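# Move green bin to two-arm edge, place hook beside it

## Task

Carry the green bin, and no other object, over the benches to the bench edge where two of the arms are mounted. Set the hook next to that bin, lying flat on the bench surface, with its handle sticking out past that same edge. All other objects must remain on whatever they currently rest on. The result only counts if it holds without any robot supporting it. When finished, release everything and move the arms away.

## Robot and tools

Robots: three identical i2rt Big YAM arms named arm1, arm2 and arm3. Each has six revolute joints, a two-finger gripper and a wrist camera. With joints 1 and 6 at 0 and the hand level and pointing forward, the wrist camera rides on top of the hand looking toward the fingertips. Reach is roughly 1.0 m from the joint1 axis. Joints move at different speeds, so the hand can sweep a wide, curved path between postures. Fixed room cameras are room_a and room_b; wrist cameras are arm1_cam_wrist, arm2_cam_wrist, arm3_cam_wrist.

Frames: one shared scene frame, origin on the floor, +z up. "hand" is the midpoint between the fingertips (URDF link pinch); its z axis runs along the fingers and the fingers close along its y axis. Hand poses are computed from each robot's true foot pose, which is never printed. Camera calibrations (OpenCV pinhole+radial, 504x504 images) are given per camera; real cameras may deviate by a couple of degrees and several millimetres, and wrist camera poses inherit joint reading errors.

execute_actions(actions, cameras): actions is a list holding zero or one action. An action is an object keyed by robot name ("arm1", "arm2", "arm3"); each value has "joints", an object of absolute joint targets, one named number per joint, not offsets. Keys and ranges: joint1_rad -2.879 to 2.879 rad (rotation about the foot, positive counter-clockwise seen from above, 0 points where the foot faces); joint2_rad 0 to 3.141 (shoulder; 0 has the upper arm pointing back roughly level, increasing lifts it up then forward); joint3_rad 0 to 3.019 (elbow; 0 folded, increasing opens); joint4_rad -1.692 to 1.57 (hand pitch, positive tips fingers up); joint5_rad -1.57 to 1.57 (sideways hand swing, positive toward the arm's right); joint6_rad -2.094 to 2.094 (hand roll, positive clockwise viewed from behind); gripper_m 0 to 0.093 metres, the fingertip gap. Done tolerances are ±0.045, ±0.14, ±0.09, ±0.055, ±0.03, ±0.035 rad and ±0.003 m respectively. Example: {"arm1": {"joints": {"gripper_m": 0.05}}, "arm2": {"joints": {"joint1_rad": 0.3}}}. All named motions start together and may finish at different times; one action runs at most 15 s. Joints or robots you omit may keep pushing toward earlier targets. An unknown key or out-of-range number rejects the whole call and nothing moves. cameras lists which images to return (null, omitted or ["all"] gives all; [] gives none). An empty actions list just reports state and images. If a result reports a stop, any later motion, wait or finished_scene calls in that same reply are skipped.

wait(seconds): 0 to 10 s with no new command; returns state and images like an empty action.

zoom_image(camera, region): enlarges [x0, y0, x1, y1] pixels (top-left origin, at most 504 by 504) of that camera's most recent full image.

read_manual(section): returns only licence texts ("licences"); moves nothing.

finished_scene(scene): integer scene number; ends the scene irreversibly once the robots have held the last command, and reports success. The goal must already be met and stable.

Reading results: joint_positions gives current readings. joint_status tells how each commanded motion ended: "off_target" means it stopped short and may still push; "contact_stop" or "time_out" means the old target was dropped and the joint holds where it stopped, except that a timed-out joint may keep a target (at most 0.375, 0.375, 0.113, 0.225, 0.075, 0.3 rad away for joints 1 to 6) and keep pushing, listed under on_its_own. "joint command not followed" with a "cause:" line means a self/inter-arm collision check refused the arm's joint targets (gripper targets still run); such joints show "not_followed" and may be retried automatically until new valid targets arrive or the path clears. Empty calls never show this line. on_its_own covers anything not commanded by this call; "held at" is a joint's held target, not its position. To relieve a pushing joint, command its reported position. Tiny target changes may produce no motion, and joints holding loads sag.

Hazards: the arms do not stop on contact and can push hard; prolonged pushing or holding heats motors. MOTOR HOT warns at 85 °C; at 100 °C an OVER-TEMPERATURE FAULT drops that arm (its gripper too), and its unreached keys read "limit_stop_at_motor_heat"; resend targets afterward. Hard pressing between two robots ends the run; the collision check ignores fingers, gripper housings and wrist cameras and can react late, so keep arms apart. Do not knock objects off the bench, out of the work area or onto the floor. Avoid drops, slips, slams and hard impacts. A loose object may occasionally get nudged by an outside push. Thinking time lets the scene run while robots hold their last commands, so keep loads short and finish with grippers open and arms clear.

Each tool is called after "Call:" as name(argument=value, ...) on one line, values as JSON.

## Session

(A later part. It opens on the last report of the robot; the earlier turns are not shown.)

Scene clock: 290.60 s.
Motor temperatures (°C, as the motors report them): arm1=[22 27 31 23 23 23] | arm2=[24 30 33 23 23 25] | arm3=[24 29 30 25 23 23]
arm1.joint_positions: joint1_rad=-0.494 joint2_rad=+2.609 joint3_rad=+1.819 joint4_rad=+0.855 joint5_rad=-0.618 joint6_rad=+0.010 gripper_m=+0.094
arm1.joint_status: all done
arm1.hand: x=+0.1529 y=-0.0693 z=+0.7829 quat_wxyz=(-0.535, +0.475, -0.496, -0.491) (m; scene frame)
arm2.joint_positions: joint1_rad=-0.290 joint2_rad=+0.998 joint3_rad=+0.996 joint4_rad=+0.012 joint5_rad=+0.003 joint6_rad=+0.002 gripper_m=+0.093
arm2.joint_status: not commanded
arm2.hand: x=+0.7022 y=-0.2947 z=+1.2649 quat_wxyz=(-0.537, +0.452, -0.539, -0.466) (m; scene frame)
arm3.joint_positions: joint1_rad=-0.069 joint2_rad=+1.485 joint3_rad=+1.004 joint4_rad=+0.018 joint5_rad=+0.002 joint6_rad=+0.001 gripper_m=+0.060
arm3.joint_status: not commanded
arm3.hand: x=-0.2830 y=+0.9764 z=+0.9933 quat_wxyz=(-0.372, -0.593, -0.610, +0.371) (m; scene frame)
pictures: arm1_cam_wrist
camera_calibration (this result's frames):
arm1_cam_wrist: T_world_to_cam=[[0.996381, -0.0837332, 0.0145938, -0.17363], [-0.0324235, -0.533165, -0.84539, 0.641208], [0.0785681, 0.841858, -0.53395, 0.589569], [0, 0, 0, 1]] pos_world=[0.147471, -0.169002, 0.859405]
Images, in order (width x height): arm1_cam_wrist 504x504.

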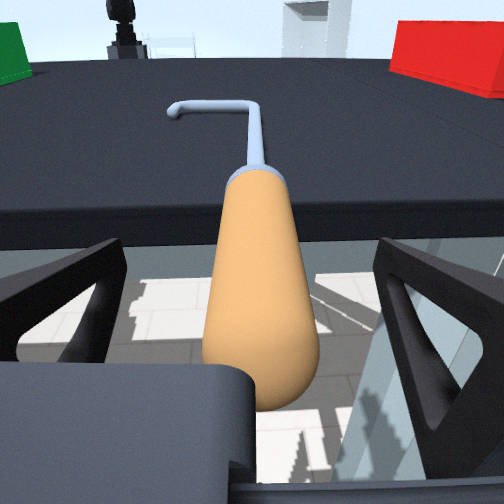

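Call:
execute_actions(actions=[{"arm1":{"joints":{"joint3_rad":1.885,"gripper_m":0.015}}}], cameras=["arm1_cam_wrist"])

Scene clock: 296.50 s.
Motor temperatures (°C, as the motors report them): arm1=[22 27 32 23 23 23] | arm2=[24 30 33 23 23 25] | arm3=[24 29 30 25 23 23]
arm1.joint_positions: joint1_rad=-0.494 joint2_rad=+2.609 joint3_rad=+1.827 joint4_rad=+0.855 joint5_rad=-0.616 joint6_rad=+0.008 gripper_m=+0.030
arm1.joint_status: gripper_m off_target (ended at +0.030, target +0.015); the others done
arm1.hand: x=+0.1546 y=-0.0676 z=+0.7871 quat_wxyz=(-0.539, +0.475, -0.493, -0.491) (m; scene frame)
arm2.joint_positions: joint1_rad=-0.290 joint2_rad=+0.998 joint3_rad=+0.996 joint4_rad=+0.012 joint5_rad=+0.003 joint6_rad=+0.002 gripper_m=+0.093
arm2.joint_status: not commanded
arm2.hand: x=+0.7022 y=-0.2947 z=+1.2649 quat_wxyz=(-0.537, +0.452, -0.539, -0.466) (m; scene frame)
arm3.joint_positions: joint1_rad=-0.069 joint2_rad=+1.485 joint3_rad=+1.004 joint4_rad=+0.018 joint5_rad=+0.002 joint6_rad=+0.001 gripper_m=+0.060
arm3.joint_status: not commanded
arm3.hand: x=-0.2830 y=+0.9764 z=+0.9933 quat_wxyz=(-0.372, -0.593, -0.610, +0.371) (m; scene frame)
pictures: arm1_cam_wrist
camera_calibration (this result's frames):
arm1_cam_wrist: T_world_to_cam=[[0.996106, -0.0855438, 0.0213439, -0.180638], [-0.0270967, -0.527403, -0.849183, 0.648318], [0.0838992, 0.845298, -0.527667, 0.584729], [0, 0, 0, 1]] pos_world=[0.148444, -0.167798, 0.862939]
Images, in order (width x height): arm1_cam_wrist 504x504.

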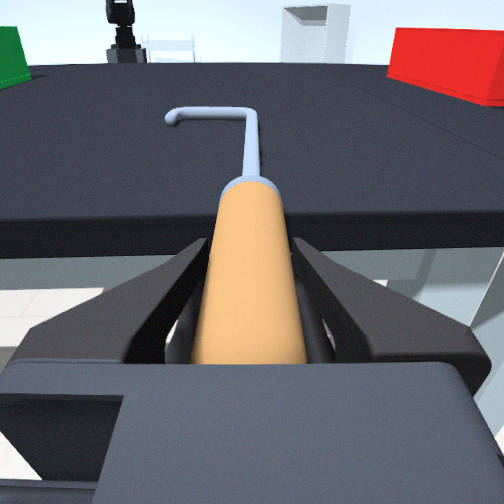

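Call:
execute_actions(actions=[{"arm1":{"joints":{"joint2_rad":2.49,"joint6_rad":-1.57}}}], cameras=["arm1_cam_wrist","room_b"])

Call:
zoom_image(camera="room_b", region=[150, 200, 330, 300])

Scene clock: 309.90 s.
Motor temperatures (°C, as the motors report them): arm1=[22 29 34 23 23 23] | arm2=[24 29 33 23 23 25] | arm3=[24 29 30 25 23 23]
arm1.joint_positions: joint1_rad=-0.494 joint2_rad=+2.535 joint3_rad=+1.827 joint4_rad=+0.832 joint5_rad=-0.618 joint6_rad=-1.547 gripper_m=+0.030
arm1.joint_status: all done
arm1.hand: x=+0.1593 y=-0.0622 z=+0.8452 quat_wxyz=(-0.742, +0.669, -0.007, +0.039) (m; scene frame)
arm2.joint_positions: joint1_rad=-0.290 joint2_rad=+0.998 joint3_rad=+0.996 joint4_rad=+0.012 joint5_rad=+0.003 joint6_rad=+0.002 gripper_m=+0.093
arm2.joint_status: not commanded
arm2.hand: x=+0.7022 y=-0.2947 z=+1.2649 quat_wxyz=(-0.537, +0.452, -0.539, -0.466) (m; scene frame)
arm3.joint_positions: joint1_rad=-0.069 joint2_rad=+1.485 joint3_rad=+1.004 joint4_rad=+0.018 joint5_rad=+0.002 joint6_rad=+0.001 gripper_m=+0.060
arm3.joint_status: not commanded
arm3.hand: x=-0.2830 y=+0.9764 z=+0.9933 quat_wxyz=(-0.372, -0.593, -0.610, +0.371) (m; scene frame)
pictures: arm1_cam_wrist, room_b
camera_calibration (this result's frames):
arm1_cam_wrist: T_world_to_cam=[[-0.0439134, -0.120378, 0.991756, -0.84272], [0.776628, -0.628563, -0.0419066, -0.116011], [0.628426, 0.768386, 0.121092, -0.0294159], [0, 0, 0, 1]] pos_world=[0.0715766, -0.151763, 0.834474]
Images, in order (width x height): arm1_cam_wrist 504x504, room_b 504x504.

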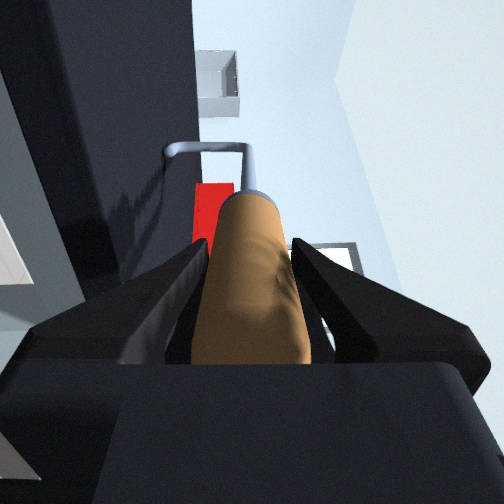

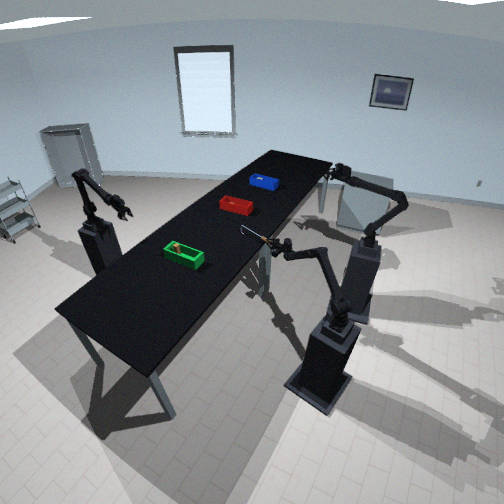

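Region (150, 200, 330, 300) of room_b's 504x504 image, scaled by 2.800, with more detail than that image has.

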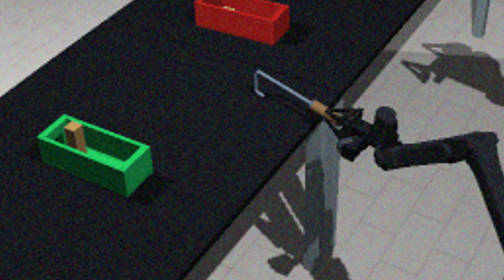

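Call:
execute_actions(actions=[{"arm1":{"joints":{"joint2_rad":2.16,"joint3_rad":1.65,"joint4_rad":0.65}}}], cameras=["arm1_cam_wrist"])

Call:
execute_actions(actions=[{"arm1":{"joints":{"joint1_rad":0.09,"joint5_rad":-0.197}}}], cameras=["arm1_cam_wrist","room_b","room_a","arm3_cam_wrist"])

Scene clock: 326.07 s.
Motor temperatures (°C, as the motors report them): arm1=[22 30 35 23 23 23] | arm2=[24 29 33 23 23 25] | arm3=[24 29 30 25 23 23]
arm1.joint_positions: joint1_rad=-0.494 joint2_rad=+2.198 joint3_rad=+1.626 joint4_rad=+0.627 joint5_rad=-0.614 joint6_rad=-1.558 gripper_m=+0.030
arm1.joint_status: all done
arm1.hand: x=+0.1352 y=-0.0939 z=+0.9786 quat_wxyz=(-0.723, +0.690, -0.019, +0.029) (m; scene frame)
arm2.joint_positions: joint1_rad=-0.290 joint2_rad=+0.998 joint3_rad=+0.996 joint4_rad=+0.012 joint5_rad=+0.003 joint6_rad=+0.002 gripper_m=+0.093
arm2.joint_status: not commanded
arm2.hand: x=+0.7022 y=-0.2947 z=+1.2649 quat_wxyz=(-0.537, +0.452, -0.539, -0.466) (m; scene frame)
arm3.joint_positions: joint1_rad=-0.069 joint2_rad=+1.485 joint3_rad=+1.004 joint4_rad=+0.018 joint5_rad=+0.002 joint6_rad=+0.001 gripper_m=+0.060
arm3.joint_status: not commanded
arm3.hand: x=-0.2830 y=+0.9764 z=+0.9933 quat_wxyz=(-0.372, -0.593, -0.610, +0.371) (m; scene frame)
pictures: arm1_cam_wrist
camera_calibration (this result's frames):
arm1_cam_wrist: T_world_to_cam=[[-0.0119007, -0.0657713, 0.997764, -0.984975], [0.773234, -0.633287, -0.0325229, -0.120845], [0.634009, 0.771118, 0.0583931, 0.0548493], [0, 0, 0, 1]] pos_world=[0.0469449, -0.183608, 0.975639]
Images, in order (width x height): arm1_cam_wrist 504x504.

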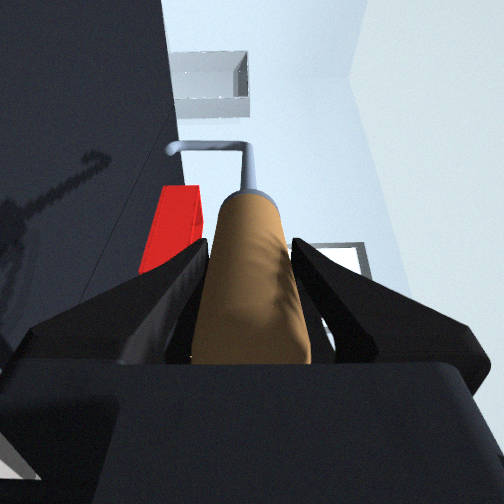

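Scene clock: 328.27 s.
Motor temperatures (°C, as the motors report them): arm1=[22 30 35 23 23 23] | arm2=[24 29 33 23 23 25] | arm3=[24 29 30 25 23 23]
arm1.joint_positions: joint1_rad=+0.087 joint2_rad=+2.200 joint3_rad=+1.626 joint4_rad=+0.624 joint5_rad=-0.197 joint6_rad=-1.558 gripper_m=+0.030
arm1.joint_status: all done
arm1.hand: x=-0.2602 y=+0.0580 z=+0.9808 quat_wxyz=(-0.725, +0.687, +0.030, -0.037) (m; scene frame)
arm2.joint_positions: joint1_rad=-0.290 joint2_rad=+0.998 joint3_rad=+0.996 joint4_rad=+0.012 joint5_rad=+0.003 joint6_rad=+0.002 gripper_m=+0.093
arm2.joint_status: not commanded
arm2.hand: x=+0.7022 y=-0.2947 z=+1.2649 quat_wxyz=(-0.537, +0.452, -0.539, -0.466) (m; scene frame)
arm3.joint_positions: joint1_rad=-0.069 joint2_rad=+1.485 joint3_rad=+1.004 joint4_rad=+0.018 joint5_rad=+0.002 joint6_rad=+0.001 gripper_m=+0.060
arm3.joint_status: not commanded
arm3.hand: x=-0.2830 y=+0.9764 z=+0.9933 quat_wxyz=(-0.372, -0.593, -0.610, +0.371) (m; scene frame)
pictures: arm1_cam_wrist, arm3_cam_wrist, room_a, room_b
camera_calibration (this result's frames):
arm1_cam_wrist: T_world_to_cam=[[0.0205022, -0.0702128, 0.997321, -0.972739], [0.865272, -0.498506, -0.0528831, 0.317274], [0.500884, 0.864038, 0.0505327, 0.155888], [0, 0, 0, 1]] pos_world=[-0.332666, -0.0448289, 0.979034]
arm3_cam_wrist: T_world_to_cam=[[-0.999759, -0.0149292, 0.016085, -0.286069], [-0.0207108, 0.884243, -0.466567, -0.400583], [-0.00725756, -0.466788, -0.884339, 1.45672], [0, 0, 0, 1]] pos_world=[-0.283724, 1.02992, 1.10594]
Images, in order (width x height): arm1_cam_wrist 504x504, arm3_cam_wrist 504x504, room_a 504x504, room_b 504x504.

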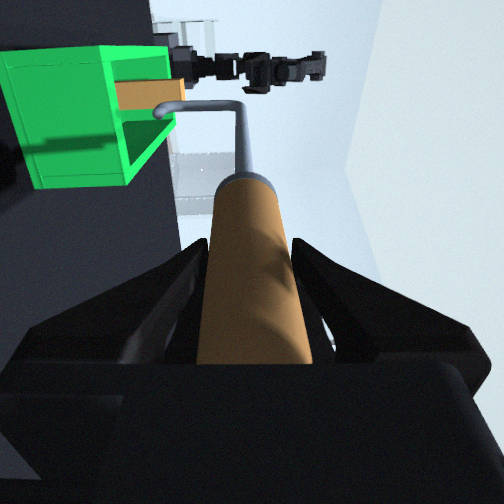

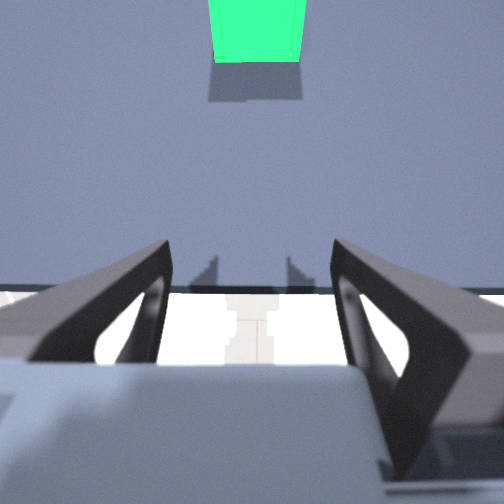

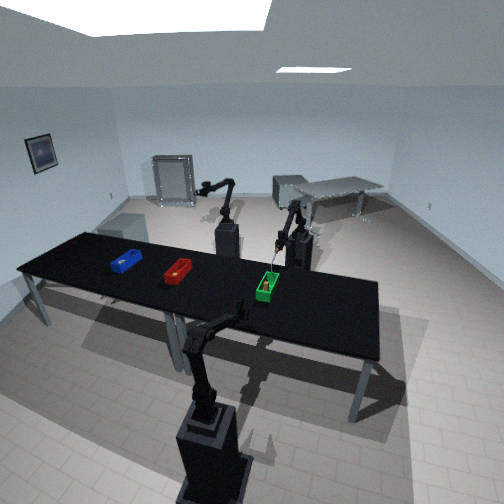

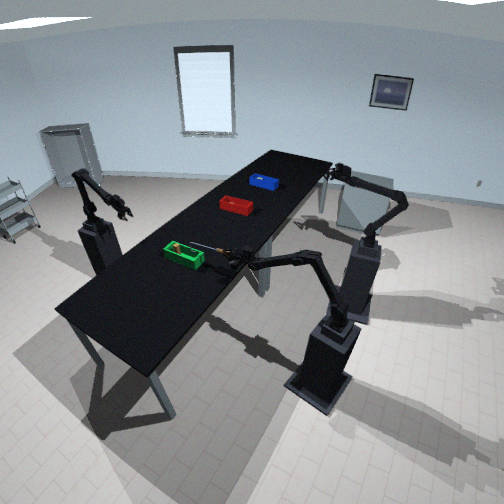

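Call:
zoom_image(camera="room_b", region=[150, 220, 270, 290])

Region (150, 220, 270, 290) of room_b's 504x504 image, scaled by 4.200, with more detail than that image has; it fills the top 294 rows of this view, and the rest is white.

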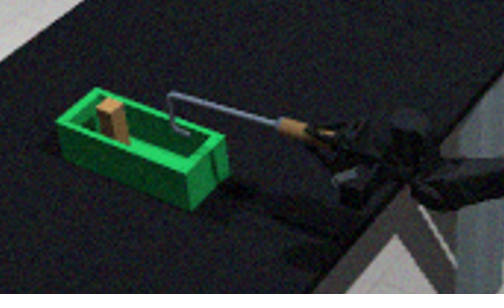

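Call:
execute_actions(actions=[{"arm1":{"joints":{"joint2_rad":2.28,"joint3_rad":1.85,"joint4_rad":0.58}}}], cameras=[])

Call:
execute_actions(actions=[{"arm1":{"joints":{"joint2_rad":2.35}}}], cameras=["arm1_cam_wrist","room_b"])

Call:
zoom_image(camera="room_b", region=[150, 220, 270, 290])

Scene clock: 344.43 s.
Motor temperatures (°C, as the motors report them): arm1=[22 31 36 23 23 23] | arm2=[24 29 34 23 23 25] | arm3=[24 29 30 25 23 23]
arm1.joint_positions: joint1_rad=+0.087 joint2_rad=+2.343 joint3_rad=+1.752 joint4_rad=+0.553 joint5_rad=-0.197 joint6_rad=-1.560 gripper_m=+0.030
arm1.joint_status: joint3_rad time_out (moved +0.126 of +0.224); the others done
arm1.on_its_own: joint3_rad reads +1.752 and still pushes toward +1.850 since a time_out
arm1.hand: x=-0.2574 y=+0.0897 z=+0.9117 quat_wxyz=(-0.694, +0.718, +0.026, -0.041) (m; scene frame)
arm2.joint_positions: joint1_rad=-0.290 joint2_rad=+0.998 joint3_rad=+0.996 joint4_rad=+0.012 joint5_rad=+0.003 joint6_rad=+0.002 gripper_m=+0.093
arm2.joint_status: not commanded
arm2.hand: x=+0.7022 y=-0.2947 z=+1.2649 quat_wxyz=(-0.537, +0.452, -0.539, -0.466) (m; scene frame)
arm3.joint_positions: joint1_rad=-0.069 joint2_rad=+1.485 joint3_rad=+1.004 joint4_rad=+0.018 joint5_rad=+0.002 joint6_rad=+0.001 gripper_m=+0.060
arm3.joint_status: not commanded
arm3.hand: x=-0.2830 y=+0.9764 z=+0.9933 quat_wxyz=(-0.372, -0.593, -0.610, +0.371) (m; scene frame)
pictures: none
No camera images: the call's "cameras" was empty. Leave "cameras" out to get every camera's image.

not run: a stop came earlier in this reply.

Region (150, 220, 270, 290) of room_b's 504x504 image, scaled by 4.200, with more detail than that image has; it fills the top 294 rows of this view, and the rest is white.

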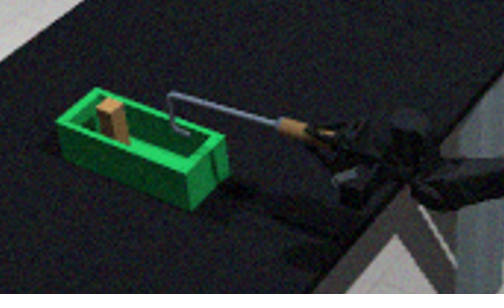

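Call:
execute_actions(actions=[], cameras=["arm1_cam_wrist","room_b"])

Call:
zoom_image(camera="room_b", region=[150, 220, 270, 290])

Scene clock: 348.47 s.
Motor temperatures (°C, as the motors report them): arm1=[22 31 38 23 23 23] | arm2=[24 29 34 23 23 25] | arm3=[24 29 30 25 23 23]
arm1.joint_positions: joint1_rad=+0.087 joint2_rad=+2.343 joint3_rad=+1.752 joint4_rad=+0.553 joint5_rad=-0.197 joint6_rad=-1.560 gripper_m=+0.030
arm1.joint_status: joint3_rad time_out (moved +0.126 of +0.224); the others done
arm1.on_its_own: joint3_rad reads +1.752 and still pushes toward +1.850 since a time_out
arm1.hand: x=-0.2574 y=+0.0897 z=+0.9117 quat_wxyz=(-0.694, +0.718, +0.026, -0.041) (m; scene frame)
arm2.joint_positions: joint1_rad=-0.290 joint2_rad=+0.998 joint3_rad=+0.996 joint4_rad=+0.012 joint5_rad=+0.003 joint6_rad=+0.002 gripper_m=+0.093
arm2.joint_status: not commanded
arm2.hand: x=+0.7022 y=-0.2947 z=+1.2649 quat_wxyz=(-0.537, +0.452, -0.539, -0.466) (m; scene frame)
arm3.joint_positions: joint1_rad=-0.069 joint2_rad=+1.485 joint3_rad=+1.004 joint4_rad=+0.018 joint5_rad=+0.002 joint6_rad=+0.001 gripper_m=+0.060
arm3.joint_status: not commanded
arm3.hand: x=-0.2830 y=+0.9764 z=+0.9933 quat_wxyz=(-0.372, -0.593, -0.610, +0.371) (m; scene frame)
pictures: arm1_cam_wrist, room_b
camera_calibration (this result's frames):
arm1_cam_wrist: T_world_to_cam=[[0.0275526, 0.0171991, 0.999472, -0.909666], [0.865298, -0.501027, -0.015232, 0.292908], [0.500501, 0.865261, -0.028687, 0.2026], [0, 0, 0, 1]] pos_world=[-0.329791, -0.0129016, 0.91946]
Images, in order (width x height): arm1_cam_wrist 504x504, room_b 504x504.

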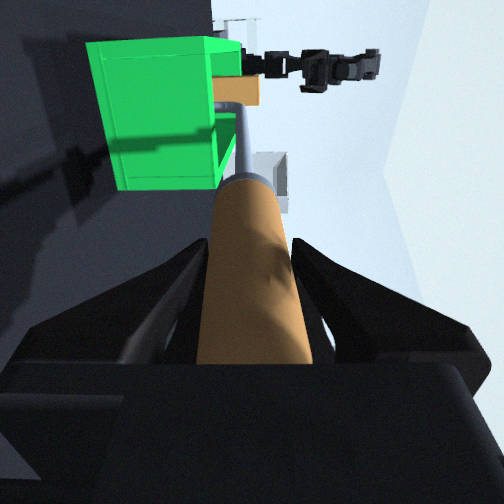

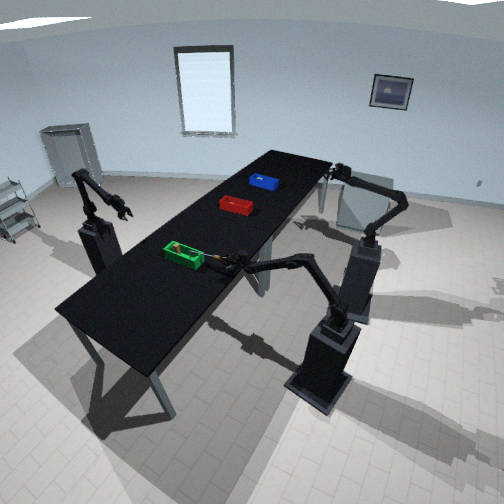

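Region (150, 220, 270, 290) of room_b's 504x504 image, scaled by 4.200, with more detail than that image has; it fills the top 294 rows of this view, and the rest is white.

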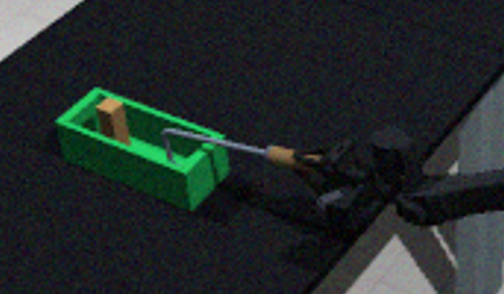

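Call:
execute_actions(actions=[{"arm1":{"joints":{"joint2_rad":2.08,"joint3_rad":1.28,"joint4_rad":0.89}}}], cameras=["arm1_cam_wrist","room_b"])

Call:
zoom_image(camera="room_b", region=[150, 220, 290, 310])

Scene clock: 363.97 s.
Motor temperatures (°C, as the motors report them): arm1=[22 32 41 23 23 23] | arm2=[24 29 34 23 23 25] | arm3=[24 29 30 25 23 23]
arm1.joint_positions: joint1_rad=+0.087 joint2_rad=+2.137 joint3_rad=+1.243 joint4_rad=+0.860 joint5_rad=-0.197 joint6_rad=-1.562 gripper_m=+0.030
arm1.joint_status: all done
arm1.hand: x=-0.2708 y=-0.0400 z=+0.8862 quat_wxyz=(-0.695, +0.717, +0.026, -0.041) (m; scene frame)
arm2.joint_positions: joint1_rad=-0.290 joint2_rad=+0.998 joint3_rad=+0.996 joint4_rad=+0.012 joint5_rad=+0.003 joint6_rad=+0.002 gripper_m=+0.093
arm2.joint_status: not commanded
arm2.hand: x=+0.7022 y=-0.2947 z=+1.2649 quat_wxyz=(-0.537, +0.452, -0.539, -0.466) (m; scene frame)
arm3.joint_positions: joint1_rad=-0.069 joint2_rad=+1.485 joint3_rad=+1.004 joint4_rad=+0.018 joint5_rad=+0.002 joint6_rad=+0.001 gripper_m=+0.060
arm3.joint_status: not commanded
arm3.hand: x=-0.2830 y=+0.9764 z=+0.9933 quat_wxyz=(-0.372, -0.593, -0.610, +0.371) (m; scene frame)
pictures: arm1_cam_wrist, room_b
camera_calibration (this result's frames):
arm1_cam_wrist: T_world_to_cam=[[0.0261047, 0.0140562, 0.99956, -0.882191], [0.865328, -0.500964, -0.0155543, 0.2394], [0.500525, 0.865354, -0.0252407, 0.317796], [0, 0, 0, 1]] pos_world=[-0.343196, -0.142675, 0.893548]
Images, in order (width x height): arm1_cam_wrist 504x504, room_b 504x504.

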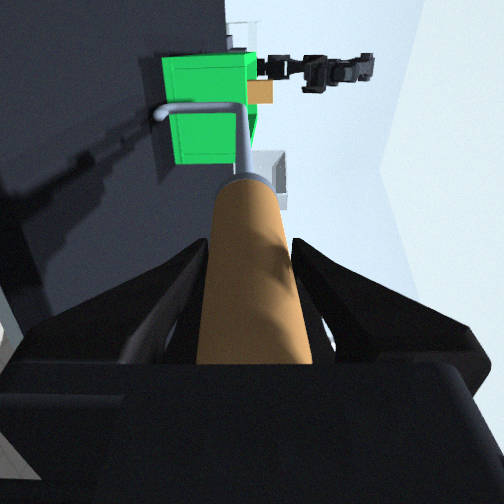

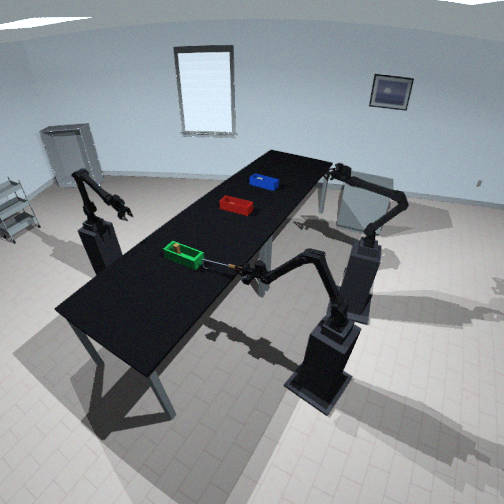

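Region (150, 220, 290, 310) of room_b's 504x504 image, scaled by 3.600, with more detail than that image has; it fills the top 324 rows of this view, and the rest is white.

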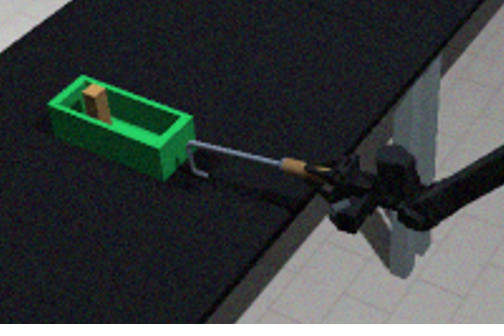

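Call:
execute_actions(actions=[{"arm1":{"joints":{"joint2_rad":2.0,"joint3_rad":1.78,"joint4_rad":0.89}}}], cameras=[])

Call:
execute_actions(actions=[{"arm1":{"joints":{"joint2_rad":2.22,"joint4_rad":0.6}}}], cameras=["arm1_cam_wrist","room_b"])

Call:
zoom_image(camera="room_b", region=[150, 220, 290, 310])

Scene clock: 382.33 s.
Motor temperatures (°C, as the motors report them): arm1=[22 32 38 23 23 23] | arm2=[24 29 34 23 23 25] | arm3=[24 29 30 25 23 23]
arm1.joint_positions: joint1_rad=+0.087 joint2_rad=+2.043 joint3_rad=+1.709 joint4_rad=+0.860 joint5_rad=-0.197 joint6_rad=-1.562 gripper_m=+0.030
arm1.joint_status: all done
arm1.hand: x=-0.2626 y=+0.0200 z=+1.2125 quat_wxyz=(-0.865, +0.499, +0.055, -0.010) (m; scene frame)
arm2.joint_positions: joint1_rad=-0.290 joint2_rad=+0.998 joint3_rad=+0.996 joint4_rad=+0.012 joint5_rad=+0.003 joint6_rad=+0.002 gripper_m=+0.093
arm2.joint_status: not commanded
arm2.hand: x=+0.7022 y=-0.2947 z=+1.2649 quat_wxyz=(-0.537, +0.452, -0.539, -0.466) (m; scene frame)
arm3.joint_positions: joint1_rad=-0.069 joint2_rad=+1.485 joint3_rad=+1.004 joint4_rad=+0.018 joint5_rad=+0.002 joint6_rad=+0.001 gripper_m=+0.060
arm3.joint_status: not commanded
arm3.hand: x=-0.2830 y=+0.9764 z=+0.9933 quat_wxyz=(-0.372, -0.593, -0.610, +0.371) (m; scene frame)
pictures: none
No camera images: the call's "cameras" was empty. Leave "cameras" out to get every camera's image.

Scene clock: 383.97 s.
Motor temperatures (°C, as the motors report them): arm1=[22 32 38 23 23 23] | arm2=[24 29 34 23 23 25] | arm3=[24 29 30 25 23 23]
arm1.joint_positions: joint1_rad=+0.087 joint2_rad=+2.276 joint3_rad=+1.719 joint4_rad=+0.562 joint5_rad=-0.197 joint6_rad=-1.563 gripper_m=+0.030
arm1.joint_status: all done
arm1.hand: x=-0.2580 y=+0.0811 z=+0.9534 quat_wxyz=(-0.709, +0.703, +0.029, -0.038) (m; scene frame)
arm2.joint_positions: joint1_rad=-0.290 joint2_rad=+0.998 joint3_rad=+0.996 joint4_rad=+0.012 joint5_rad=+0.003 joint6_rad=+0.002 gripper_m=+0.093
arm2.joint_status: not commanded
arm2.hand: x=+0.7022 y=-0.2947 z=+1.2649 quat_wxyz=(-0.537, +0.452, -0.539, -0.466) (m; scene frame)
arm3.joint_positions: joint1_rad=-0.069 joint2_rad=+1.485 joint3_rad=+1.004 joint4_rad=+0.018 joint5_rad=+0.002 joint6_rad=+0.001 gripper_m=+0.060
arm3.joint_status: not commanded
arm3.hand: x=-0.2830 y=+0.9764 z=+0.9933 quat_wxyz=(-0.372, -0.593, -0.610, +0.371) (m; scene frame)
pictures: arm1_cam_wrist, room_b
camera_calibration (this result's frames):
arm1_cam_wrist: T_world_to_cam=[[0.0201807, -0.0255843, 0.999469, -0.949624], [0.86535, -0.500252, -0.030278, 0.30406], [0.500761, 0.865502, 0.0120439, 0.172768], [0, 0, 0, 1]] pos_world=[-0.330469, -0.0217198, 0.956246]
Images, in order (width x height): arm1_cam_wrist 504x504, room_b 504x504.

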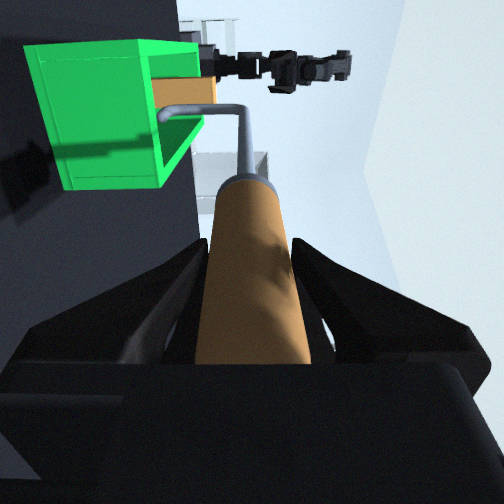

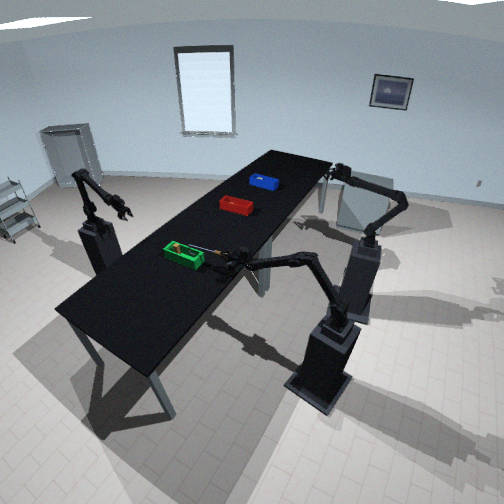

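Region (150, 220, 290, 310) of room_b's 504x504 image, scaled by 3.600, with more detail than that image has; it fills the top 324 rows of this view, and the rest is white.

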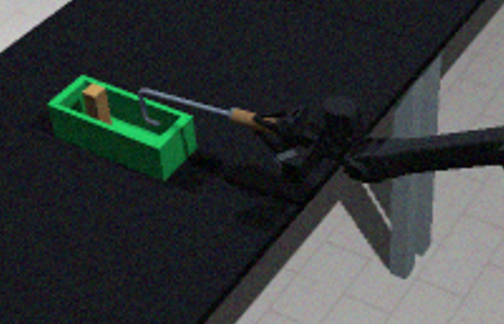

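Call:
execute_actions(actions=[{"arm1":{"joints":{"joint3_rad":1.68}}}], cameras=["arm1_cam_wrist"])

Call:
execute_actions(actions=[{"arm1":{"joints":{"joint2_rad":1.91,"joint3_rad":1.36,"joint4_rad":0.435}}}], cameras=["arm1_cam_wrist","room_b"])

Call:
zoom_image(camera="room_b", region=[150, 220, 290, 310])

Scene clock: 411.30 s.
Motor temperatures (°C, as the motors report them): arm1=[22 34 40 23 23 23] | arm2=[24 28 35 23 23 25] | arm3=[24 29 31 25 23 23]
arm1.joint_positions: joint1_rad=+0.087 joint2_rad=+2.276 joint3_rad=+1.645 joint4_rad=+0.562 joint5_rad=-0.197 joint6_rad=-1.563 gripper_m=+0.030
arm1.joint_status: all done
arm1.hand: x=-0.2599 y=+0.0650 z=+0.9122 quat_wxyz=(-0.683, +0.729, +0.025, -0.042) (m; scene frame)
arm2.joint_positions: joint1_rad=-0.290 joint2_rad=+0.998 joint3_rad=+0.996 joint4_rad=+0.012 joint5_rad=+0.003 joint6_rad=+0.002 gripper_m=+0.093
arm2.joint_status: not commanded
arm2.hand: x=+0.7022 y=-0.2947 z=+1.2649 quat_wxyz=(-0.537, +0.452, -0.539, -0.466) (m; scene frame)
arm3.joint_positions: joint1_rad=-0.069 joint2_rad=+1.485 joint3_rad=+1.004 joint4_rad=+0.018 joint5_rad=+0.002 joint6_rad=+0.001 gripper_m=+0.060
arm3.joint_status: not commanded
arm3.hand: x=-0.2830 y=+0.9764 z=+0.9933 quat_wxyz=(-0.372, -0.593, -0.610, +0.371) (m; scene frame)
pictures: arm1_cam_wrist
camera_calibration (this result's frames):
arm1_cam_wrist: T_world_to_cam=[[0.0276427, 0.0476281, 0.998483, -0.910743], [0.865467, -0.500965, -0.0000638916, 0.268926], [0.500202, 0.864156, -0.0550686, 0.249298], [0, 0, 0, 1]] pos_world=[-0.33227, -0.0373327, 0.923107]
Images, in order (width x height): arm1_cam_wrist 504x504.

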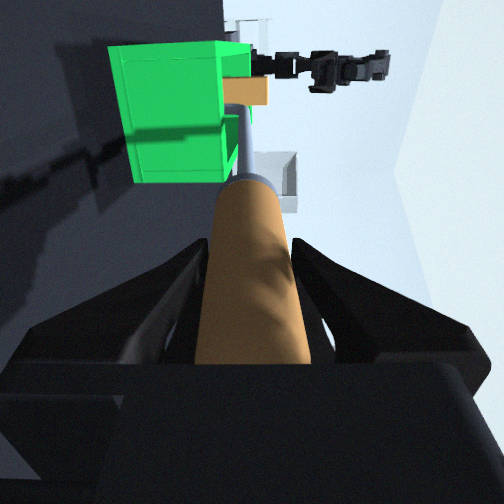

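Scene clock: 412.47 s.
Motor temperatures (°C, as the motors report them): arm1=[22 34 40 23 23 23] | arm2=[24 28 35 23 23 25] | arm3=[24 29 31 25 23 23]
arm1.joint_positions: joint1_rad=+0.087 joint2_rad=+1.952 joint3_rad=+1.340 joint4_rad=+0.413 joint5_rad=-0.196 joint6_rad=-1.563 gripper_m=+0.030
arm1.joint_status: all done
arm1.hand: x=-0.2690 y=-0.0280 z=+0.9686 quat_wxyz=(-0.635, +0.771, +0.018, -0.048) (m; scene frame)
arm2.joint_positions: joint1_rad=-0.290 joint2_rad=+0.998 joint3_rad=+0.996 joint4_rad=+0.012 joint5_rad=+0.003 joint6_rad=+0.002 gripper_m=+0.093
arm2.joint_status: not commanded
arm2.hand: x=+0.7022 y=-0.2947 z=+1.2649 quat_wxyz=(-0.537, +0.452, -0.539, -0.466) (m; scene frame)
arm3.joint_positions: joint1_rad=-0.069 joint2_rad=+1.485 joint3_rad=+1.004 joint4_rad=+0.018 joint5_rad=+0.002 joint6_rad=+0.001 gripper_m=+0.060
arm3.joint_status: not commanded
arm3.hand: x=-0.2830 y=+0.9764 z=+0.9933 quat_wxyz=(-0.372, -0.593, -0.610, +0.371) (m; scene frame)
pictures: arm1_cam_wrist, room_b
camera_calibration (this result's frames):
arm1_cam_wrist: T_world_to_cam=[[0.0406454, 0.176077, 0.983537, -0.940766], [0.866035, -0.497144, 0.0532114, 0.178831], [0.498329, 0.849614, -0.172696, 0.450357], [0, 0, 0, 1]] pos_world=[-0.341062, -0.128077, 0.993537]
Images, in order (width x height): arm1_cam_wrist 504x504, room_b 504x504.

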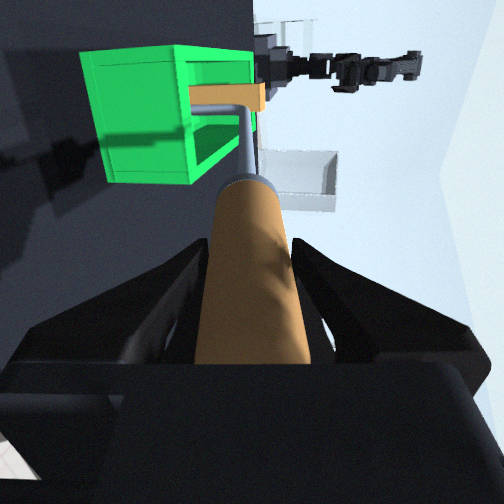

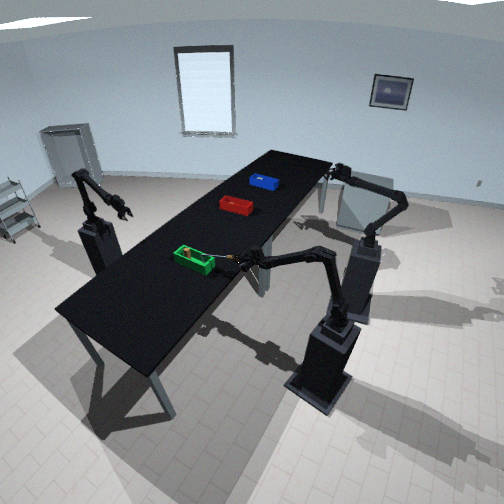

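Region (150, 220, 290, 310) of room_b's 504x504 image, scaled by 3.600, with more detail than that image has; it fills the top 324 rows of this view, and the rest is white.

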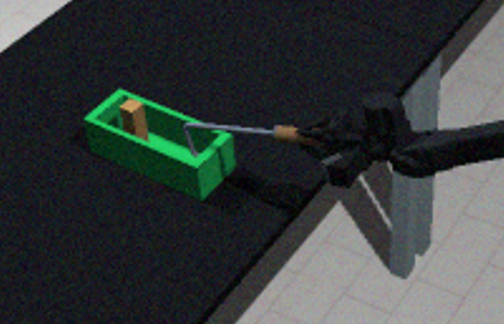

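Call:
execute_actions(actions=[{"arm1":{"joints":{"joint2_rad":1.63,"joint3_rad":1.04,"joint4_rad":0.3}}}], cameras=["arm1_cam_wrist","room_b"])

Call:
zoom_image(camera="room_b", region=[160, 230, 300, 320])

Scene clock: 419.13 s.
Motor temperatures (°C, as the motors report them): arm1=[22 33 39 23 23 23] | arm2=[24 28 35 23 23 25] | arm3=[24 29 31 25 23 23]
arm1.joint_positions: joint1_rad=+0.087 joint2_rad=+1.661 joint3_rad=+1.021 joint4_rad=+0.280 joint5_rad=-0.195 joint6_rad=-1.563 gripper_m=+0.030
arm1.joint_status: all done
arm1.hand: x=-0.2809 y=-0.1465 z=+0.9665 quat_wxyz=(-0.571, +0.819, +0.009, -0.056) (m; scene frame)
arm2.joint_positions: joint1_rad=-0.290 joint2_rad=+0.998 joint3_rad=+0.996 joint4_rad=+0.012 joint5_rad=+0.003 joint6_rad=+0.002 gripper_m=+0.093
arm2.joint_status: not commanded
arm2.hand: x=+0.7022 y=-0.2947 z=+1.2649 quat_wxyz=(-0.537, +0.452, -0.539, -0.466) (m; scene frame)
arm3.joint_positions: joint1_rad=-0.069 joint2_rad=+1.485 joint3_rad=+1.004 joint4_rad=+0.018 joint5_rad=+0.002 joint6_rad=+0.001 gripper_m=+0.060
arm3.joint_status: not commanded
arm3.hand: x=-0.2830 y=+0.9764 z=+0.9933 quat_wxyz=(-0.372, -0.593, -0.610, +0.371) (m; scene frame)
pictures: arm1_cam_wrist, room_b
camera_calibration (this result's frames):
arm1_cam_wrist: T_world_to_cam=[[0.0561687, 0.330994, 0.94196, -0.850117], [0.867369, -0.483437, 0.118154, 0.0699562], [0.494487, 0.81039, -0.314248, 0.686598], [0, 0, 0, 1]] pos_world=[-0.352441, -0.241208, 1.00827]
Images, in order (width x height): arm1_cam_wrist 504x504, room_b 504x504.

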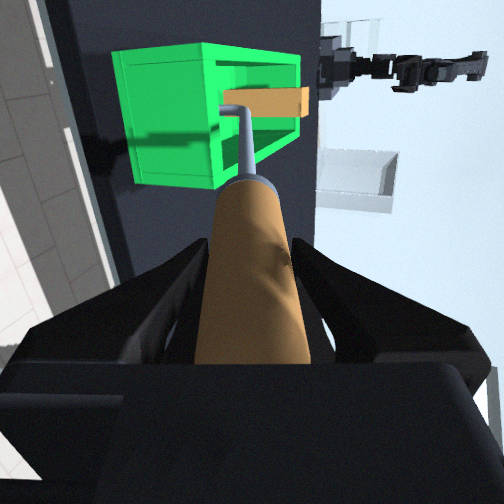

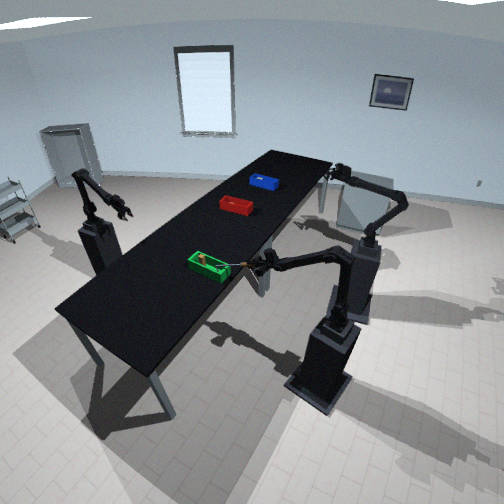

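Region (160, 230, 300, 320) of room_b's 504x504 image, scaled by 3.600, with more detail than that image has; it fills the top 324 rows of this view, and the rest is white.

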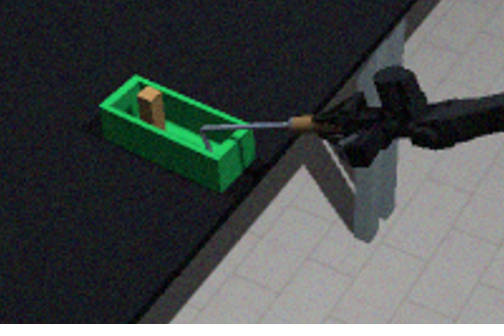

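Call:
execute_actions(actions=[{"arm1":{"joints":{"joint2_rad":1.565,"joint3_rad":0.975}}}], cameras=["arm1_cam_wrist"])

Call:
execute_actions(actions=[{"arm1":{"joints":{"joint3_rad":1.2,"joint4_rad":0.45}}}], cameras=["arm1_cam_wrist","room_b"])

Call:
zoom_image(camera="room_b", region=[160, 230, 300, 320])

Scene clock: 426.40 s.
Motor temperatures (°C, as the motors report them): arm1=[22 32 38 23 23 23] | arm2=[24 28 35 23 23 25] | arm3=[24 29 31 25 23 23]
arm1.joint_positions: joint1_rad=+0.087 joint2_rad=+1.607 joint3_rad=+0.955 joint4_rad=+0.279 joint5_rad=-0.195 joint6_rad=-1.563 gripper_m=+0.030
arm1.joint_status: all done
arm1.hand: x=-0.2833 y=-0.1705 z=+0.9651 quat_wxyz=(-0.566, +0.822, +0.009, -0.056) (m; scene frame)
arm2.joint_positions: joint1_rad=-0.290 joint2_rad=+0.998 joint3_rad=+0.996 joint4_rad=+0.012 joint5_rad=+0.003 joint6_rad=+0.002 gripper_m=+0.093
arm2.joint_status: not commanded
arm2.hand: x=+0.7022 y=-0.2947 z=+1.2649 quat_wxyz=(-0.537, +0.452, -0.539, -0.466) (m; scene frame)
arm3.joint_positions: joint1_rad=-0.069 joint2_rad=+1.485 joint3_rad=+1.004 joint4_rad=+0.018 joint5_rad=+0.002 joint6_rad=+0.001 gripper_m=+0.060
arm3.joint_status: not commanded
arm3.hand: x=-0.2830 y=+0.9764 z=+0.9933 quat_wxyz=(-0.372, -0.593, -0.610, +0.371) (m; scene frame)
pictures: arm1_cam_wrist
camera_calibration (this result's frames):
arm1_cam_wrist: T_world_to_cam=[[0.0573073, 0.342412, 0.9378, -0.834528], [0.867555, -0.481907, 0.122941, 0.0563553], [0.494029, 0.806548, -0.324678, 0.716082], [0, 0, 0, 1]] pos_world=[-0.354832, -0.264644, 1.00819]
Images, in order (width x height): arm1_cam_wrist 504x504.

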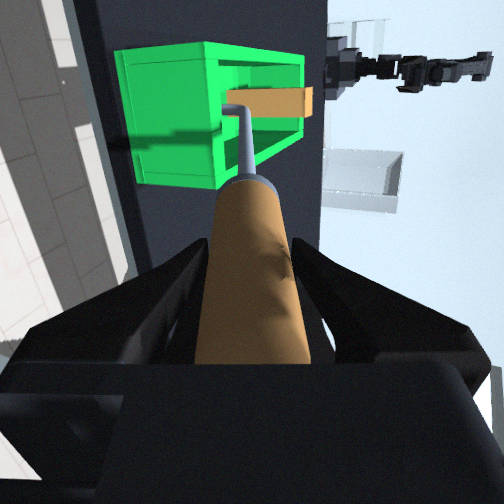

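Scene clock: 427.53 s.
Motor temperatures (°C, as the motors report them): arm1=[22 32 38 23 23 23] | arm2=[24 28 35 23 23 25] | arm3=[24 29 31 25 23 23]
arm1.joint_positions: joint1_rad=+0.087 joint2_rad=+1.598 joint3_rad=+1.126 joint4_rad=+0.411 joint5_rad=-0.195 joint6_rad=-1.563 gripper_m=+0.030
arm1.joint_status: all done
arm1.hand: x=-0.2775 y=-0.1217 z=+1.0972 quat_wxyz=(-0.686, +0.726, +0.025, -0.041) (m; scene frame)
arm2.joint_positions: joint1_rad=-0.290 joint2_rad=+0.998 joint3_rad=+0.996 joint4_rad=+0.012 joint5_rad=+0.003 joint6_rad=+0.002 gripper_m=+0.093
arm2.joint_status: not commanded
arm2.hand: x=+0.7022 y=-0.2947 z=+1.2649 quat_wxyz=(-0.537, +0.452, -0.539, -0.466) (m; scene frame)
arm3.joint_positions: joint1_rad=-0.069 joint2_rad=+1.485 joint3_rad=+1.004 joint4_rad=+0.018 joint5_rad=+0.002 joint6_rad=+0.001 gripper_m=+0.060
arm3.joint_status: not commanded
arm3.hand: x=-0.2830 y=+0.9764 z=+0.9933 quat_wxyz=(-0.372, -0.593, -0.610, +0.371) (m; scene frame)
pictures: arm1_cam_wrist, room_b
camera_calibration (this result's frames):
arm1_cam_wrist: T_world_to_cam=[[0.0268453, 0.0400245, 0.998838, -1.08758], [0.864681, -0.502312, -0.00311148, 0.193593], [0.501604, 0.86376, -0.0480931, 0.422387], [0, 0, 0, 1]] pos_world=[-0.35007, -0.224067, 1.10723]
Images, in order (width x height): arm1_cam_wrist 504x504, room_b 504x504.

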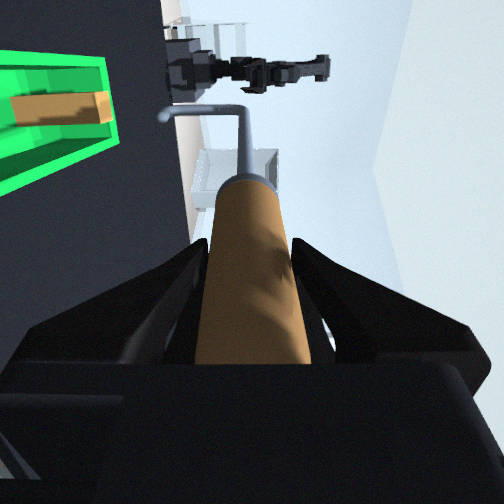

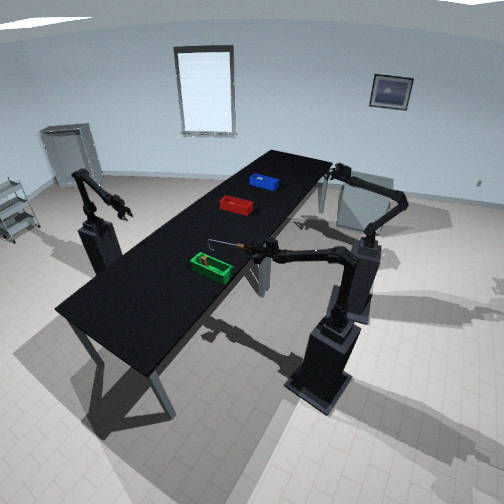

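Region (160, 230, 300, 320) of room_b's 504x504 image, scaled by 3.600, with more detail than that image has; it fills the top 324 rows of this view, and the rest is white.

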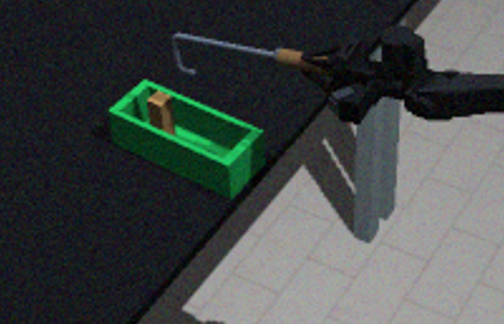

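Call:
execute_actions(actions=[{"arm1":{"joints":{"joint1_rad":0.385,"joint2_rad":2.09,"joint3_rad":1.25,"joint4_rad":1.09,"joint5_rad":0.168}}}], cameras=["arm1_cam_wrist","room_b"])

Call:
zoom_image(camera="room_b", region=[160, 240, 300, 330])

Scene clock: 439.77 s.
Motor temperatures (°C, as the motors report them): arm1=[22 32 41 23 23 23] | arm2=[24 28 35 23 23 25] | arm3=[24 29 31 25 23 23]
arm1.joint_positions: joint1_rad=+0.383 joint2_rad=+2.147 joint3_rad=+1.187 joint4_rad=+1.037 joint5_rad=+0.169 joint6_rad=-1.564 gripper_m=+0.030
arm1.joint_status: all done
arm1.hand: x=-0.4308 y=-0.0647 z=+0.8968 quat_wxyz=(-0.735, +0.678, -0.001, -0.018) (m; scene frame)
arm2.joint_positions: joint1_rad=-0.290 joint2_rad=+0.998 joint3_rad=+0.996 joint4_rad=+0.012 joint5_rad=+0.003 joint6_rad=+0.002 gripper_m=+0.093
arm2.joint_status: not commanded
arm2.hand: x=+0.7022 y=-0.2947 z=+1.2649 quat_wxyz=(-0.537, +0.452, -0.539, -0.466) (m; scene frame)
arm3.joint_positions: joint1_rad=-0.069 joint2_rad=+1.485 joint3_rad=+1.004 joint4_rad=+0.018 joint5_rad=+0.002 joint6_rad=+0.001 gripper_m=+0.060
arm3.joint_status: not commanded
arm3.hand: x=-0.2830 y=+0.9764 z=+0.9933 quat_wxyz=(-0.372, -0.593, -0.610, +0.371) (m; scene frame)
pictures: arm1_cam_wrist, room_b
camera_calibration (this result's frames):
arm1_cam_wrist: T_world_to_cam=[[0.0339916, -0.0978341, 0.994622, -0.887731], [0.827291, -0.55562, -0.0829255, 0.406125], [0.560744, 0.825661, 0.0620509, 0.364576], [0, 0, 0, 1]] pos_world=[-0.510242, -0.162215, 0.894012]
Images, in order (width x height): arm1_cam_wrist 504x504, room_b 504x504.

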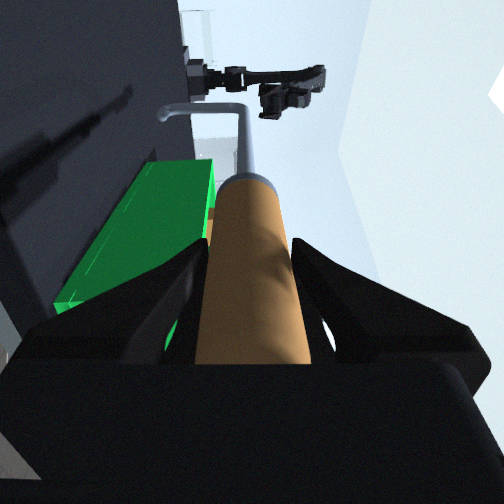

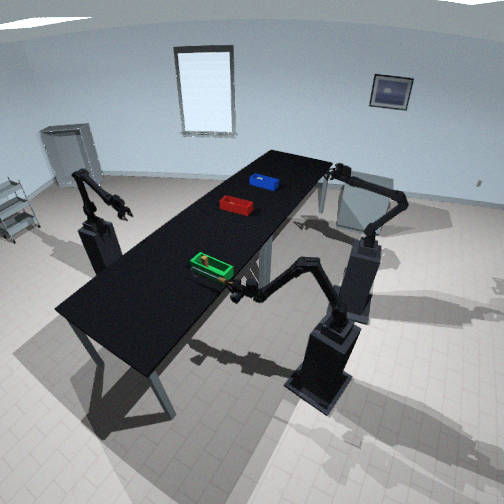

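Region (160, 240, 300, 330) of room_b's 504x504 image, scaled by 3.600, with more detail than that image has; it fills the top 324 rows of this view, and the rest is white.

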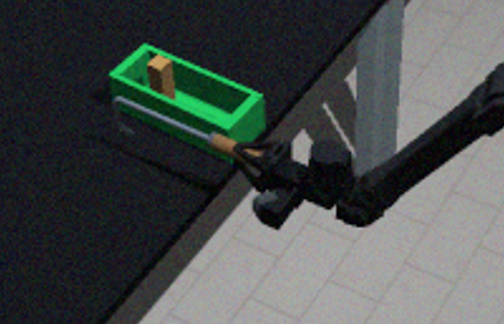

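Call:
execute_actions(actions=[{"arm1":{"joints":{"joint2_rad":2.13,"joint6_rad":0}}}], cameras=["arm1_cam_wrist"])

Call:
execute_actions(actions=[{"arm1":{"joints":{"joint2_rad":2.33,"joint3_rad":1.28,"joint4_rad":1.25}}}], cameras=["arm1_cam_wrist"])

Scene clock: 448.57 s.
Motor temperatures (°C, as the motors report them): arm1=[22 32 40 23 23 23] | arm2=[24 28 35 23 23 25] | arm3=[24 29 31 25 23 23]
arm1.joint_positions: joint1_rad=+0.383 joint2_rad=+2.165 joint3_rad=+1.187 joint4_rad=+1.049 joint5_rad=+0.172 joint6_rad=-0.017 gripper_m=+0.030
arm1.joint_status: all done
arm1.hand: x=-0.4300 y=-0.0651 z=+0.8865 quat_wxyz=(-0.512, +0.486, -0.476, -0.524) (m; scene frame)
arm2.joint_positions: joint1_rad=-0.290 joint2_rad=+0.998 joint3_rad=+0.996 joint4_rad=+0.012 joint5_rad=+0.003 joint6_rad=+0.002 gripper_m=+0.093
arm2.joint_status: not commanded
arm2.hand: x=+0.7022 y=-0.2947 z=+1.2649 quat_wxyz=(-0.537, +0.452, -0.539, -0.466) (m; scene frame)
arm3.joint_positions: joint1_rad=-0.069 joint2_rad=+1.485 joint3_rad=+1.004 joint4_rad=+0.018 joint5_rad=+0.002 joint6_rad=+0.001 gripper_m=+0.060
arm3.joint_status: not commanded
arm3.hand: x=-0.2830 y=+0.9764 z=+0.9933 quat_wxyz=(-0.372, -0.593, -0.610, +0.371) (m; scene frame)
pictures: arm1_cam_wrist
camera_calibration (this result's frames):
arm1_cam_wrist: T_world_to_cam=[[0.999965, 0.00339135, -0.0076933, 0.432991], [-0.0048143, -0.51921, -0.854633, 0.733101], [-0.0068928, 0.85464, -0.519175, 0.63822], [0, 0, 0, 1]] pos_world=[-0.425048, -0.166284, 0.961211]
Images, in order (width x height): arm1_cam_wrist 504x504.

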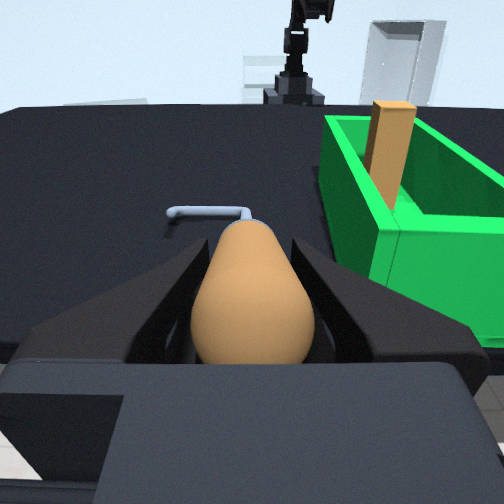

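Scene clock: 449.60 s.
Motor temperatures (°C, as the motors report them): arm1=[22 32 40 23 23 23] | arm2=[24 28 35 23 23 25] | arm3=[24 29 31 25 23 23]
arm1.joint_positions: joint1_rad=+0.383 joint2_rad=+2.361 joint3_rad=+1.235 joint4_rad=+1.227 joint5_rad=+0.168 joint6_rad=-0.011 gripper_m=+0.030
arm1.joint_status: all done
arm1.hand: x=-0.4310 y=-0.0660 z=+0.8084 quat_wxyz=(-0.516, +0.477, -0.470, -0.535) (m; scene frame)
arm2.joint_positions: joint1_rad=-0.290 joint2_rad=+0.998 joint3_rad=+0.996 joint4_rad=+0.012 joint5_rad=+0.003 joint6_rad=+0.002 gripper_m=+0.093
arm2.joint_status: not commanded
arm2.hand: x=+0.7022 y=-0.2947 z=+1.2649 quat_wxyz=(-0.537, +0.452, -0.539, -0.466) (m; scene frame)
arm3.joint_positions: joint1_rad=-0.069 joint2_rad=+1.485 joint3_rad=+1.004 joint4_rad=+0.018 joint5_rad=+0.002 joint6_rad=+0.001 gripper_m=+0.060
arm3.joint_status: not commanded
arm3.hand: x=-0.2830 y=+0.9764 z=+0.9933 quat_wxyz=(-0.372, -0.593, -0.610, +0.371) (m; scene frame)
pictures: arm1_cam_wrist
camera_calibration (this result's frames):
arm1_cam_wrist: T_world_to_cam=[[0.999782, 0.00835532, -0.0191094, 0.442841], [-0.0124986, -0.49347, -0.869673, 0.676409], [-0.0166963, 0.869723, -0.493258, 0.574145], [0, 0, 0, 1]] pos_world=[-0.424704, -0.16926, 0.879919]
Images, in order (width x height): arm1_cam_wrist 504x504.

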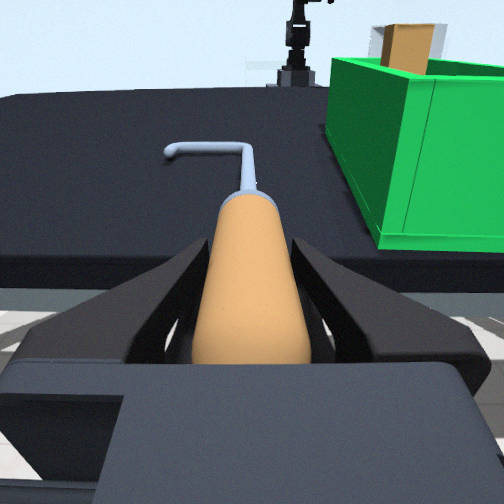

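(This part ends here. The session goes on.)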